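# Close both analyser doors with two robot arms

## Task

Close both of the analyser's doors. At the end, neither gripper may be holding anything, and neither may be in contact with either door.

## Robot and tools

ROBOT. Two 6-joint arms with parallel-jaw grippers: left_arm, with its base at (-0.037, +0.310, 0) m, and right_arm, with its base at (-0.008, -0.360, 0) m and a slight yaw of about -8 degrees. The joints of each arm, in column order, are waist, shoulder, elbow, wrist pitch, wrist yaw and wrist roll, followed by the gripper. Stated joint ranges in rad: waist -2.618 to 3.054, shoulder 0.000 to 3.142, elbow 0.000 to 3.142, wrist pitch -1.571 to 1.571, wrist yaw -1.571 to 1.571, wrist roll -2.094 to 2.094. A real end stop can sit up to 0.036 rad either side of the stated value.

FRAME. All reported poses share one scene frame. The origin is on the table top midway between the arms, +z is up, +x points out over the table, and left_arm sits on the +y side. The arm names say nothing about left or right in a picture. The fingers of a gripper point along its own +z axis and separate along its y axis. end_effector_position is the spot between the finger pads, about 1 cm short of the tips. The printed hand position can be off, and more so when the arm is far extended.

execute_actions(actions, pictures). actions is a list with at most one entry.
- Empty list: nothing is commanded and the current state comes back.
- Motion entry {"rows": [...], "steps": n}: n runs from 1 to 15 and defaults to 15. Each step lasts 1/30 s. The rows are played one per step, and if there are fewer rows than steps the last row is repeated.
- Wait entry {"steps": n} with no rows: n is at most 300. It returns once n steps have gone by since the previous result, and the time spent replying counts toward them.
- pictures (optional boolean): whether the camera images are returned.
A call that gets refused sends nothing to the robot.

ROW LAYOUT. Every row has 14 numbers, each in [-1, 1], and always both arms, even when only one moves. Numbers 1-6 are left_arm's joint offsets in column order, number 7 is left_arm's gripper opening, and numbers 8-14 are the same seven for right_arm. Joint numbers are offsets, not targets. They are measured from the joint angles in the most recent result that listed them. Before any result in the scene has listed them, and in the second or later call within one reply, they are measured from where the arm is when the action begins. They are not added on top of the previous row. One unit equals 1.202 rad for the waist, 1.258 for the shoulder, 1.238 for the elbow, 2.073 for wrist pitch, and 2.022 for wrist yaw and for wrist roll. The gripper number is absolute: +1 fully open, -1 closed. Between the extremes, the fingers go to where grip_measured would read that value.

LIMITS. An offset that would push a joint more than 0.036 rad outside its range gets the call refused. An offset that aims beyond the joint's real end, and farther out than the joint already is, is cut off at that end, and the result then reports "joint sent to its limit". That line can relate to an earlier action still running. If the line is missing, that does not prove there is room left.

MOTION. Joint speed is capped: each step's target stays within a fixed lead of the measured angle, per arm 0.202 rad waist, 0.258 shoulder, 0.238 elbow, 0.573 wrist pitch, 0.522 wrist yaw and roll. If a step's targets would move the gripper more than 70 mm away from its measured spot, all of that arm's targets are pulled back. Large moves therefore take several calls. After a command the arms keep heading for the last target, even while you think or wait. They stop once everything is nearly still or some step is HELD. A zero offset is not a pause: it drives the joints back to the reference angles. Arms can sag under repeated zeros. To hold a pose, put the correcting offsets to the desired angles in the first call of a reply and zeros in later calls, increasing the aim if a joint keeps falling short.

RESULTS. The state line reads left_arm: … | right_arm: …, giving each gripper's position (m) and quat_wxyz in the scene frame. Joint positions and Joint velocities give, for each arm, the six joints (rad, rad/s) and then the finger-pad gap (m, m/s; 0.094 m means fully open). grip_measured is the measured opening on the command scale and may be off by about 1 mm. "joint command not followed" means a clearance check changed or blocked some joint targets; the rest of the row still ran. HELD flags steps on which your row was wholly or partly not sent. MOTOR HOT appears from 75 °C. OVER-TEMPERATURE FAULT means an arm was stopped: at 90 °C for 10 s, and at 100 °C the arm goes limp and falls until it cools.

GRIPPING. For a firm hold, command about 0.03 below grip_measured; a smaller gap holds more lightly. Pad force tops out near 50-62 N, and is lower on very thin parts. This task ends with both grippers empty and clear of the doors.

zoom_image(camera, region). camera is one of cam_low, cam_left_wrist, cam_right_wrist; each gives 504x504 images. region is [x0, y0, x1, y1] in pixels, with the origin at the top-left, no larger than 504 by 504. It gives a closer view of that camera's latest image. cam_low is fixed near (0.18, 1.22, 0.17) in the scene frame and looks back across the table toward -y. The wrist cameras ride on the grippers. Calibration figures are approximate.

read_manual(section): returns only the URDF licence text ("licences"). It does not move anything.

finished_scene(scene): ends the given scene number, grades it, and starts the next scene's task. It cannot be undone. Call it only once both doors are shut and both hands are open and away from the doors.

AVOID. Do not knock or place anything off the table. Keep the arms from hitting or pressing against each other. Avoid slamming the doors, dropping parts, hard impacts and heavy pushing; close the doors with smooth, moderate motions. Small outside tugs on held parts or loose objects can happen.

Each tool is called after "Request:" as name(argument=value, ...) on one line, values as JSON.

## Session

Request:
execute_actions(actions=[])

Scene clock: 0.00 s of 4800.00 s.
left_arm: end_effector_position=(+0.0417, +0.1346, +0.2201) grip_measured=+1.000 end_effector_quat_wxyz=(+0.416, +0.787, +0.434, +0.142) | right_arm: end_effector_position=(+0.0029, -0.5520, +0.1131) grip_measured=+1.000 end_effector_quat_wxyz=(-0.268, +0.606, +0.629, -0.406)
Joint positions: left_arm=[-1.88   0.713  0.882 -1.25  -0.801  0.463  0.094] | right_arm=[-0.645  1.682  0.941 -1.541  0.802  1.058  0.094]
Joint velocities: left_arm=[-0.037  0.002  0.002 -0.037  0.007  0.007  0.   ] | right_arm=[-0.017  0.007 -0.012 -0.037  0.037 -0.007  0.   ]
Motor temperatures (°C, as the motors report them): left_arm=[17 17 20 26 20 18] | right_arm=[18 20 21 26 18 17]
camera_calibration (this result's frames):
cam_left_wrist: T_world_to_cam=[[-0.604454, 0.0838044, -0.79222, 0.198343], [-0.0640163, 0.986126, 0.15316, -0.143294], [0.794064, 0.143293, -0.590703, 0.175066], [0, 0, 0, 1]] pos_world=[-0.0282977, 0.0995982, 0.28249]
cam_right_wrist: T_world_to_cam=[[-0.557248, 0.0318589, 0.829734, -0.077656], [0.195515, 0.976202, 0.0938247, 0.562031], [-0.806999, 0.214509, -0.550216, 0.288808], [0, 0, 0, 1]] pos_world=[0.0799086, -0.608134, 0.170608]

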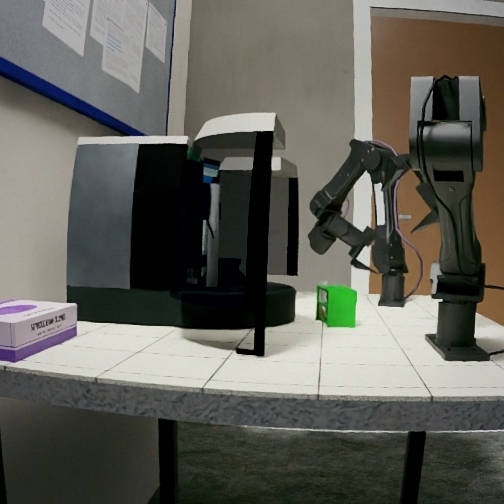

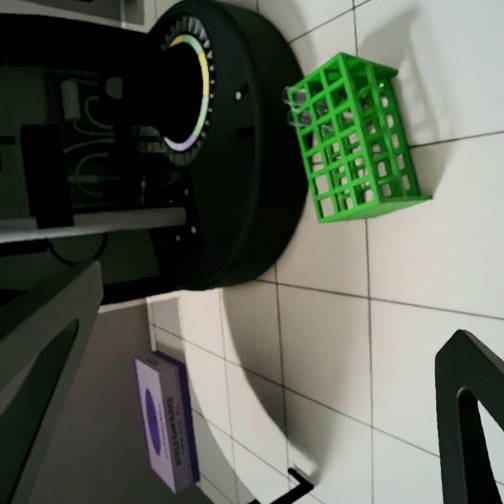

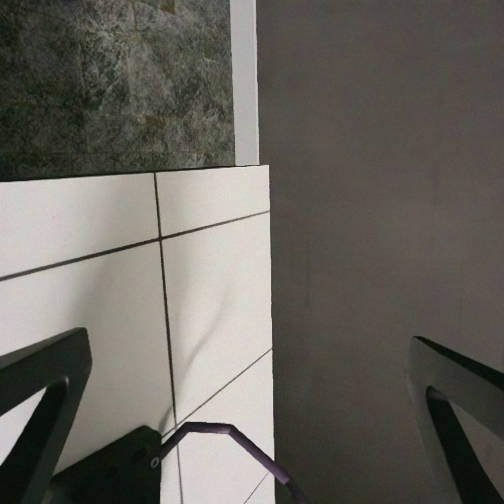

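Request:
execute_actions(actions=[{"rows": [[0.03,0,0,0,0.02,-0.04,-1, 0.02,-0.04,0,0.02,0,0.017,-1],[0.08,0,0,0,0.04,-0.08,-1, 0.05,-0.1,0,0.05,0,0.034,-1],[0.14,0,0,0,0.065,-0.12,-1, 0.09,-0.16,0,0.09,0,0.05,-1],[0.21,0,0,0,0.09,-0.16,-1, 0.13,-0.22,0,0.13,0,0.067,-1],[0.28,0,0,0,0.115,-0.2,-1, 0.17,-0.28,-0.01,0.175,-0.02,0.084,-1],[0.35,0,0,0,0.14,-0.24,-1, 0.21,-0.34,-0.03,0.22,-0.05,0.1,-1],[0.42,0,0,0,0.165,-0.28,-1, 0.25,-0.4,-0.06,0.265,-0.085,0.118,-1],[0.49,0,0,0,0.19,-0.32,-1, 0.29,-0.46,-0.09,0.31,-0.12,0.135,-1],[0.56,0,0,0,0.215,-0.36,-1, 0.33,-0.52,-0.125,0.355,-0.16,0.152,-1],[0.63,0,0,0,0.24,-0.4,-1, 0.37,-0.58,-0.16,0.4,-0.2,0.17,-1],[0.7,0,0,0,0.265,-0.44,-1, 0.41,-0.64,-0.195,0.445,-0.24,0.186,-1],[0.77,0,0,0,0.29,-0.48,-1, 0.45,-0.7,-0.23,0.49,-0.28,0.2,-1],[0.84,0,0,0,0.32,-0.52,-1, 0.49,-0.76,-0.265,0.53,-0.32,0.22,-1],[0.92,0,0,0,0.36,-0.56,-1, 0.535,-0.82,-0.3,0.565,-0.36,0.236,-1],[1.0,0,0,0,0.396,-0.6,-1, 0.58,-0.885,-0.335,0.592,-0.4,0.253,-1]], "steps": 15}], pictures=false)

Request:
execute_actions(actions=[{"steps": 12}], pictures=false)

Request:
execute_actions(actions=[{"rows": [[0.03,0,0,0,0,-0.03,-1, 0,0,0,0.01,-0.01,0,-1],[0.08,0,0,0,0,-0.06,-1, 0,0,0,0.01,-0.01,0,-1],[0.14,0,0,0,0,-0.09,-1, 0,0,0,0.01,-0.01,0,-1],[0.21,0,0,0,0,-0.12,-1, 0,0,0,0.01,-0.01,0,-1],[0.28,0,0,0,0,-0.15,-1, 0,0,0,0.01,-0.01,0,-1],[0.35,0,0,0,0,-0.18,-1, 0,0,0,0.01,-0.01,0,-1],[0.42,0,0,0,0,-0.21,-1, 0,0,0,0.01,-0.01,0,-1],[0.49,0,0,0,0,-0.24,-1, 0,0,0,0.01,-0.01,0,-1],[0.56,0,0,0,0,-0.27,-1, 0,0,0,0.01,-0.01,0,-1],[0.63,0,0,0,0,-0.3,-1, 0,0,0,0.01,-0.01,0,-1],[0.7,0,0,0,0,-0.33,-1, 0,0,0,0.01,-0.01,0,-1],[0.77,0,0,0,0,-0.36,-1, 0,0,0,0.01,-0.01,0,-1],[0.84,0,0,0,0,-0.39,-1, 0,0,0,0.01,-0.01,0,-1],[0.92,0,0,0,0,-0.41,-1, 0,0,0,0.01,-0.01,0,-1],[1.0,0,0,0,0,-0.42,-1, 0,0,0,0.01,-0.01,0,-1]], "steps": 15}], pictures=false)

Request:
execute_actions(actions=[{"steps": 10}])

Scene clock: 85.70 s of 4800.00 s.
left_arm: end_effector_position=(+0.0970, +0.2017, +0.1778) grip_measured=-0.977 end_effector_quat_wxyz=(+0.266, +0.228, +0.935, -0.055) | right_arm: end_effector_position=(+0.2284, -0.4610, +0.1727) grip_measured=-0.994 end_effector_quat_wxyz=(+0.415, +0.694, +0.575, +0.121)
Joint positions: left_arm=[-0.949  0.713  0.882 -1.247 -0.257 -0.407  0.001] | right_arm=[-0.05   0.721  0.632 -0.629  0.311  1.424  0.   ]
Joint velocities: left_arm=[ 2.161 -0.012  0.007  0.066  1.751 -2.234 -0.   ] | right_arm=[ 1.429 -2.015 -1.346  2.147 -2.     0.93  -0.   ]
Motor temperatures (°C, as the motors report them): left_arm=[17 17 21 25 20 18] | right_arm=[18 21 21 23 19 17]
Steps of this call (steps 1 to 90: nothing new was sent; then 82.20 s passed at rest; steps 91 to 105: all 15 steps of this action). Readings (joint positions):
91: left_arm=[-1.875 0.713 0.882 -1.249 -0.795 0.454] | right_arm=[-0.644 1.679 0.941 -1.538 0.802 1.062]
92: left_arm=[-1.855 0.713 0.882 -1.249 -0.780 0.431] | right_arm=[-0.637 1.665 0.941 -1.525 0.802 1.070]
94: left_arm=[-1.756 0.713 0.882 -1.248 -0.731 0.352] | right_arm=[-0.586 1.580 0.941 -1.457 0.799 1.102]
98: left_arm=[-1.464 0.713 0.882 -1.247 -0.591 0.114] | right_arm=[-0.386 1.260 0.919 -1.198 0.724 1.202]
105: the state above

Scene clock: 86.10 s of 4800.00 s.
left_arm: end_effector_position=(+0.0968, +0.2071, +0.1727) grip_measured=-0.977 end_effector_quat_wxyz=(+0.194, -0.020, +0.969, -0.149) | right_arm: end_effector_position=(+0.2685, -0.3910, +0.2283) grip_measured=-0.994 end_effector_quat_wxyz=(+0.429, +0.611, +0.551, +0.372)
Joint positions: left_arm=[-0.685  0.713  0.882 -1.247 -0.024 -0.721  0.001] | right_arm=[ 0.042  0.582  0.551 -0.331  0.02   1.559  0.   ]
Joint velocities: left_arm=[ 0.002 -0.032 -0.002 -0.007  0.095 -0.168  0.001] | right_arm=[ 0.007  0.017 -0.002  0.198 -0.139  0.022  0.   ]
Motor temperatures (°C, as the motors report them): left_arm=[17 17 21 25 20 18] | right_arm=[18 21 21 23 19 17]
Steps of this call (steps 1 to 12: the robot went on to your last target). Readings (joint positions):
1: left_arm=[-0.876 0.713 0.882 -1.247 -0.204 -0.475] | right_arm=[-0.006 0.658 0.593 -0.568 0.244 1.452]
2: left_arm=[-0.803 0.713 0.882 -1.247 -0.163 -0.528] | right_arm=[0.023 0.613 0.568 -0.522 0.190 1.476]
4: left_arm=[-0.709 0.713 0.882 -1.247 -0.114 -0.607] | right_arm=[0.042 0.582 0.552 -0.451 0.117 1.509]
8: left_arm=[-0.685 0.713 0.882 -1.247 -0.051 -0.688] | right_arm=[0.042 0.582 0.551 -0.364 0.047 1.544]
12: the state above

Scene clock: 86.60 s of 4800.00 s.
left_arm: end_effector_position=(+0.1260, +0.3549, +0.1729) grip_measured=-0.978 end_effector_quat_wxyz=(-0.212, +0.699, -0.672, +0.123) | right_arm: end_effector_position=(+0.2704, -0.3892, +0.2329) grip_measured=-0.994 end_effector_quat_wxyz=(+0.432, +0.605, +0.549, +0.381)
Joint positions: left_arm=[ 0.244  0.713  0.882 -1.246 -0.018 -1.362  0.001] | right_arm=[ 0.042  0.582  0.551 -0.312  0.01   1.56   0.   ]
Joint velocities: left_arm=[ 2.166 -0.012  0.007  0.066 -0.022 -1.341  0.   ] | right_arm=[ 0.002  0.002 -0.007 -0.007  0.037 -0.037 -0.001]
Motor temperatures (°C, as the motors report them): left_arm=[17 17 21 25 20 18] | right_arm=[18 21 21 24 19 17]
Steps of this call (steps 1 to 15: all 15 steps of this action). Readings (joint positions):
1: left_arm=[-0.681 0.713 0.882 -1.247 -0.021 -0.729] | right_arm=[0.042 0.582 0.551 -0.327 0.017 1.560]
2: left_arm=[-0.661 0.713 0.882 -1.247 -0.019 -0.747] | right_arm=[0.042 0.582 0.551 -0.324 0.016 1.560]
4: left_arm=[-0.562 0.713 0.882 -1.247 -0.014 -0.805] | right_arm=[0.042 0.582 0.551 -0.318 0.014 1.560]
8: left_arm=[-0.270 0.713 0.882 -1.246 -0.016 -0.984] | right_arm=[0.042 0.582 0.551 -0.314 0.011 1.560]
15: the state above

Scene clock: 86.93 s of 4800.00 s.
left_arm: end_effector_position=(+0.1080, +0.3972, +0.1729) grip_measured=-0.978 end_effector_quat_wxyz=(-0.218, +0.830, -0.500, +0.111) | right_arm: end_effector_position=(+0.2705, -0.3892, +0.2330) grip_measured=-0.994 end_effector_quat_wxyz=(+0.432, +0.605, +0.549, +0.382)
Joint positions: left_arm=[ 0.509  0.713  0.882 -1.246 -0.024 -1.543  0.001] | right_arm=[ 0.042  0.582  0.551 -0.311  0.009  1.56   0.   ]
Joint velocities: left_arm=[-0.012 -0.017 -0.007 -0.022 -0.066 -0.198 -0.001] | right_arm=[-0.002 -0.002  0.012 -0.007  0.037  0.007  0.   ]
Motor temperatures (°C, as the motors report them): left_arm=[17 17 21 25 20 18] | right_arm=[18 21 21 24 19 17]
Steps of this call (steps 1 to 10: the robot went on to your last target). Readings (joint positions):
1: left_arm=[0.317 0.713 0.882 -1.246 -0.018 -1.403] | right_arm=[0.042 0.582 0.551 -0.312 0.010 1.560]
2: left_arm=[0.391 0.713 0.882 -1.246 -0.018 -1.436] | right_arm=[0.042 0.582 0.551 -0.312 0.010 1.560]
4: left_arm=[0.486 0.713 0.882 -1.246 -0.024 -1.483] | right_arm=[0.042 0.582 0.551 -0.311 0.009 1.560]
8: left_arm=[0.509 0.713 0.882 -1.246 -0.024 -1.531] | right_arm=[0.042 0.582 0.551 -0.311 0.009 1.560]
10: the state above
camera_calibration (this result's frames):
cam_left_wrist: T_world_to_cam=[[0.719771, 0.573118, 0.391746, -0.363094], [0.232522, -0.730739, 0.641836, 0.174648], [0.654112, -0.370885, -0.659228, 0.288068], [0, 0, 0, 1]] pos_world=[0.0323056, 0.442558, 0.220048]
cam_right_wrist: T_world_to_cam=[[-0.319196, -0.00898349, -0.947646, 0.300553], [-0.283562, 0.955048, 0.0864587, 0.462577], [0.904271, 0.296314, -0.307395, 0.0481828], [0, 0, 0, 1]] pos_world=[0.183534, -0.453361, 0.259635]

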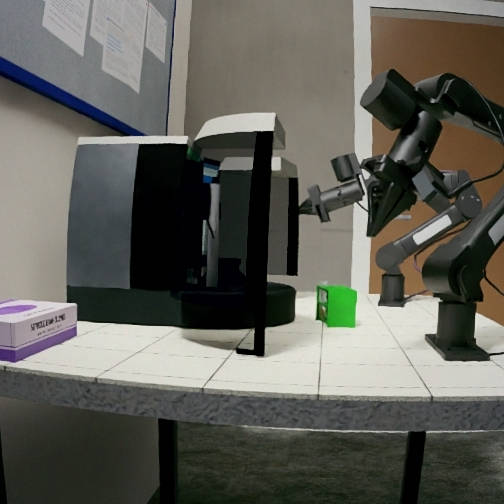

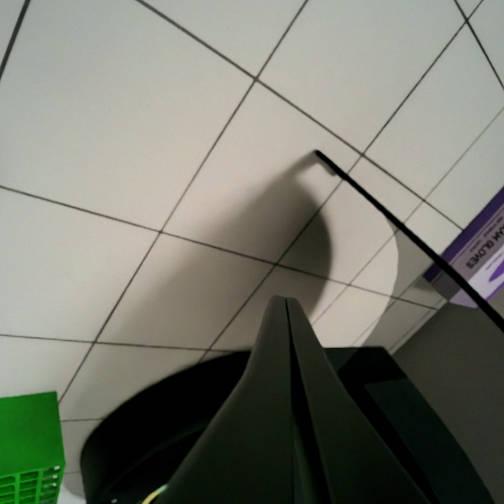

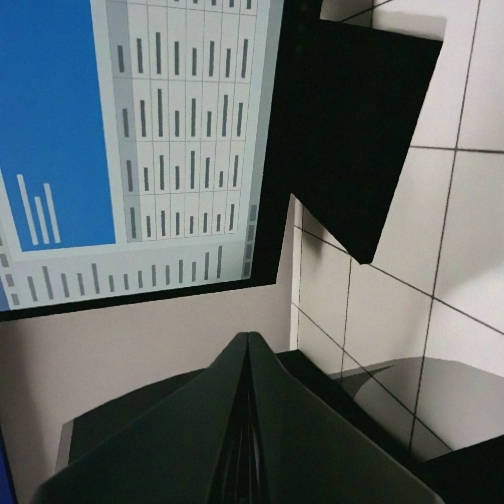

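Request:
execute_actions(actions=[{"rows": [[0.02,0,0,0.05,0,-0.013,-1, 0.012,0.01,0,0.004,0,0,-1],[0.045,0,0,0.11,0,-0.013,-1, 0.026,0.02,0,0.008,0,0,-1],[0.075,0.01,-0.01,0.17,0,-0.013,-1, 0.04,0.03,0,0.012,0,0,-1],[0.105,0.025,-0.03,0.23,0,-0.013,-1, 0.054,0.04,0,0.016,0,0,-1],[0.135,0.042,-0.055,0.29,0,-0.013,-1, 0.068,0.05,0,0.02,0,0,-1],[0.165,0.06,-0.08,0.35,0,-0.013,-1, 0.082,0.06,0,0.024,0,0,-1],[0.195,0.078,-0.105,0.41,0,-0.013,-1, 0.096,0.07,0,0.026,0,0,-1],[0.22,0.097,-0.13,0.47,0,-0.013,-1, 0.11,0.075,0,0.026,0,0,-1],[0.232,0.116,-0.155,0.53,0,-0.013,-1, 0.124,0.075,0,0.026,0,0,-1],[0.232,0.135,-0.18,0.59,0,-0.013,-1, 0.138,0.075,0,0.026,0,0,-1],[0.232,0.154,-0.205,0.65,0,-0.013,-1, 0.152,0.075,0,0.026,0,0,-1],[0.232,0.173,-0.23,0.7,0,-0.013,-1, 0.166,0.075,0,0.026,0,0,-1],[0.232,0.192,-0.257,0.735,0.03,-0.013,-1, 0.18,0.075,0,0.026,0,0,-1],[0.232,0.21,-0.285,0.735,0.06,-0.013,-1, 0.192,0.075,0,0.026,0,0,-1],[0.232,0.228,-0.31,0.735,0.1,-0.013,-1, 0.2,0.075,0,0.026,0,0,-1]], "steps": 15}], pictures=false)

Request:
execute_actions(actions=[{"steps": 10}], pictures=false)

Request:
execute_actions(actions=[{"rows": [[0,0,0.01,0.01,0.02,0,-1, 0.018,0,0,0,0,0,-1],[0,0,0.01,0.01,0.035,0,-1, 0.03,0,0,0,0,0,-1],[0,0,0.01,0.01,0.05,0,-1, 0.042,0,0,0,0,0,-1],[0,0,0.01,0.01,0.065,0,-1, 0.055,-0.01,0,0,0,0,-1],[0,0,0.01,0.01,0.08,0,-1, 0.068,-0.016,0,-0.002,0,0,-1],[0,0,0.01,0.01,0.095,0,-1, 0.081,-0.022,0,-0.004,0,0,-1],[0,0,0.01,0.01,0.11,0,-1, 0.094,-0.028,0,-0.006,0,0,-1],[0,0,0.01,0.01,0.125,0,-1, 0.107,-0.034,0,-0.008,0,0,-1],[0,0,0.01,0.01,0.14,0,-1, 0.12,-0.04,0,-0.01,0,0,-1],[0,0,0.01,0.01,0.155,0,-1, 0.133,-0.045,0,-0.012,0,0,-1],[0,0,0.01,0.01,0.17,0,-1, 0.146,-0.05,0,-0.014,0,0,-1],[0,0,0.01,0.01,0.185,0,-1, 0.159,-0.055,0,-0.016,0,0,-1],[0,0,0.01,0.01,0.195,0,-1, 0.172,-0.06,0,-0.018,0,0,-1],[0,0,0.01,0.01,0.2,0,-1, 0.185,-0.06,0,-0.02,0,0,-1],[0,0,0.01,0.01,0.2,0,-1, 0.198,-0.06,0,-0.02,0,0,-1]], "steps": 15}], pictures=false)

Request:
execute_actions(actions=[{"steps": 8}])

Scene clock: 118.27 s of 4800.00 s.
left_arm: end_effector_position=(+0.2122, +0.5524, +0.2034) grip_measured=-0.978 end_effector_quat_wxyz=(-0.511, +0.762, -0.329, +0.223) | right_arm: end_effector_position=(+0.2840, -0.3325, +0.2213) grip_measured=-0.994 end_effector_quat_wxyz=(+0.383, +0.555, +0.614, +0.410)
Joint positions: left_arm=[ 0.783  0.959  0.57  -0.     0.028 -1.565  0.001] | right_arm=[ 0.244  0.667  0.551 -0.264  0.016  1.56   0.   ]
Joint velocities: left_arm=[ 0.012  0.593 -0.872  2.073  0.901 -0.007 -0.   ] | right_arm=[0.374 0.022 0.017 0.037 0.066 0.051 0.001]
Motor temperatures (°C, as the motors report them): left_arm=[17 17 21 25 20 18] | right_arm=[18 20 22 27 18 17]
Steps of this call (steps 1 to 30: the robot went on to your last target; steps 31 to 90: nothing new was sent; then 27.83 s passed at rest; steps 91 to 105: all 15 steps of this action). Readings (joint positions):
91: left_arm=[0.512 0.713 0.882 -1.239 -0.024 -1.564] | right_arm=[0.042 0.582 0.551 -0.310 0.009 1.560]
92: left_arm=[0.523 0.713 0.882 -1.215 -0.023 -1.564] | right_arm=[0.045 0.583 0.551 -0.309 0.010 1.560]
94: left_arm=[0.572 0.714 0.878 -1.104 -0.020 -1.564] | right_arm=[0.067 0.594 0.551 -0.298 0.010 1.560]
98: left_arm=[0.710 0.771 0.801 -0.717 -0.018 -1.564] | right_arm=[0.134 0.645 0.551 -0.274 0.010 1.560]
105: the state above

Scene clock: 118.60 s of 4800.00 s.
left_arm: end_effector_position=(+0.2358, +0.5442, +0.2074) grip_measured=-0.978 end_effector_quat_wxyz=(-0.533, +0.715, -0.350, +0.287) | right_arm: end_effector_position=(+0.2835, -0.3260, +0.2218) grip_measured=-0.994 end_effector_quat_wxyz=(+0.379, +0.548, +0.620, +0.415)
Joint positions: left_arm=[ 0.783  1.005  0.495  0.235  0.154 -1.566  0.001] | right_arm=[ 0.266  0.667  0.551 -0.262  0.016  1.56   0.   ]
Joint velocities: left_arm=[ 0.002 -0.022 -0.012  0.256  0.051  0.037  0.   ] | right_arm=[-0.017 -0.002 -0.007 -0.095 -0.007  0.051 -0.001]
Motor temperatures (°C, as the motors report them): left_arm=[17 17 21 25 20 18] | right_arm=[18 20 22 27 18 17]
Steps of this call (steps 1 to 10: the robot went on to your last target). Readings (joint positions):
1: left_arm=[0.783 0.977 0.544 0.056 0.058 -1.565] | right_arm=[0.255 0.667 0.551 -0.263 0.016 1.560]
2: left_arm=[0.783 0.992 0.523 0.093 0.080 -1.565] | right_arm=[0.262 0.667 0.551 -0.262 0.016 1.560]
4: left_arm=[0.783 1.004 0.499 0.138 0.113 -1.566] | right_arm=[0.266 0.667 0.551 -0.262 0.016 1.560]
8: left_arm=[0.783 1.005 0.495 0.211 0.146 -1.566] | right_arm=[0.266 0.667 0.551 -0.262 0.016 1.560]
10: the state above

Scene clock: 119.10 s of 4800.00 s.
left_arm: end_effector_position=(+0.2619, +0.4952, +0.2140) grip_measured=-0.978 end_effector_quat_wxyz=(-0.475, +0.658, -0.429, +0.396) | right_arm: end_effector_position=(+0.2658, -0.2745, +0.2321) grip_measured=-0.994 end_effector_quat_wxyz=(+0.350, +0.482, +0.659, +0.459)
Joint positions: left_arm=[ 0.783  1.005  0.495  0.243  0.47  -1.566  0.001] | right_arm=[ 0.46   0.617  0.551 -0.275  0.028  1.56   0.   ]
Joint velocities: left_arm=[ 0.002 -0.007 -0.017  0.007  0.564 -0.037 -0.   ] | right_arm=[ 0.457 -0.076  0.007 -0.11   0.051  0.095 -0.   ]
Motor temperatures (°C, as the motors report them): left_arm=[17 17 21 26 20 18] | right_arm=[18 20 22 27 18 17]
Steps of this call (steps 1 to 15: all 15 steps of this action). Readings (joint positions):
1: left_arm=[0.783 1.005 0.495 0.240 0.159 -1.566] | right_arm=[0.266 0.667 0.551 -0.262 0.016 1.560]
2: left_arm=[0.783 1.005 0.495 0.243 0.168 -1.566] | right_arm=[0.269 0.667 0.551 -0.262 0.019 1.560]
4: left_arm=[0.783 1.005 0.495 0.243 0.198 -1.566] | right_arm=[0.288 0.667 0.551 -0.262 0.023 1.560]
8: left_arm=[0.783 1.005 0.495 0.243 0.288 -1.566] | right_arm=[0.351 0.662 0.551 -0.263 0.025 1.560]
15: the state above

Scene clock: 119.37 s of 4800.00 s.
left_arm: end_effector_position=(+0.2653, +0.4840, +0.2155) grip_measured=-0.978 end_effector_quat_wxyz=(-0.461, +0.645, -0.444, +0.418) | right_arm: end_effector_position=(+0.2628, -0.2673, +0.2324) grip_measured=-0.994 end_effector_quat_wxyz=(+0.344, +0.473, +0.666, +0.464)
Joint positions: left_arm=[ 0.783  1.005  0.495  0.243  0.536 -1.566  0.001] | right_arm=[ 0.488  0.614  0.551 -0.277  0.029  1.56   0.   ]
Joint velocities: left_arm=[-0.002 -0.012 -0.002  0.022  0.125  0.066 -0.001] | right_arm=[-0.007 -0.027  0.012 -0.007  0.022 -0.022  0.   ]
Motor temperatures (°C, as the motors report them): left_arm=[17 17 21 26 20 18] | right_arm=[18 20 22 27 18 17]
Steps of this call (steps 1 to 8: the robot went on to your last target). Readings (joint positions):
1: left_arm=[0.783 1.005 0.495 0.243 0.486 -1.566] | right_arm=[0.474 0.615 0.551 -0.276 0.029 1.560]
2: left_arm=[0.783 1.005 0.495 0.243 0.499 -1.566] | right_arm=[0.483 0.614 0.551 -0.277 0.029 1.560]
4: left_arm=[0.783 1.005 0.495 0.243 0.517 -1.566] | right_arm=[0.488 0.614 0.551 -0.277 0.029 1.560]
8: the state above
camera_calibration (this result's frames):
cam_left_wrist: T_world_to_cam=[[0.223976, 0.365728, 0.90337, -0.421071], [-0.398635, -0.811456, 0.427351, 0.426935], [0.88934, -0.455831, -0.0359549, 0.0898748], [0, 0, 0, 1]] pos_world=[0.184571, 0.541404, 0.201163]
cam_right_wrist: T_world_to_cam=[[-0.283635, -0.145053, -0.947898, 0.253024], [-0.653886, 0.752294, 0.0805385, 0.388577], [0.701416, 0.642661, -0.308225, 0.164844], [0, 0, 0, 1]] pos_world=[0.210228, -0.361561, 0.259355]

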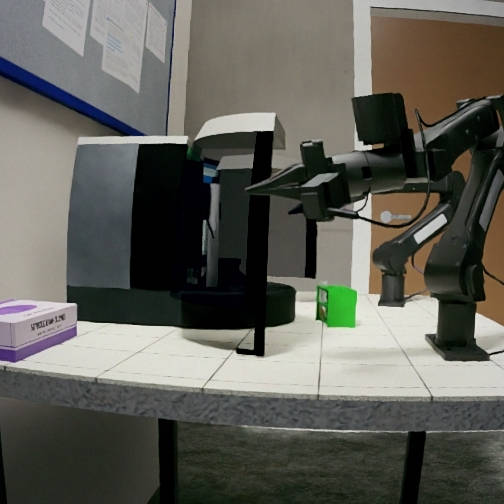

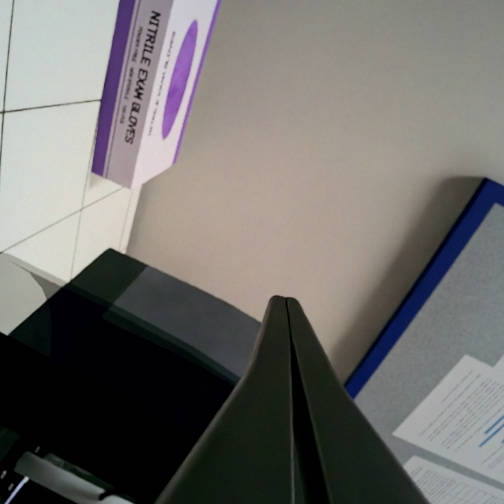

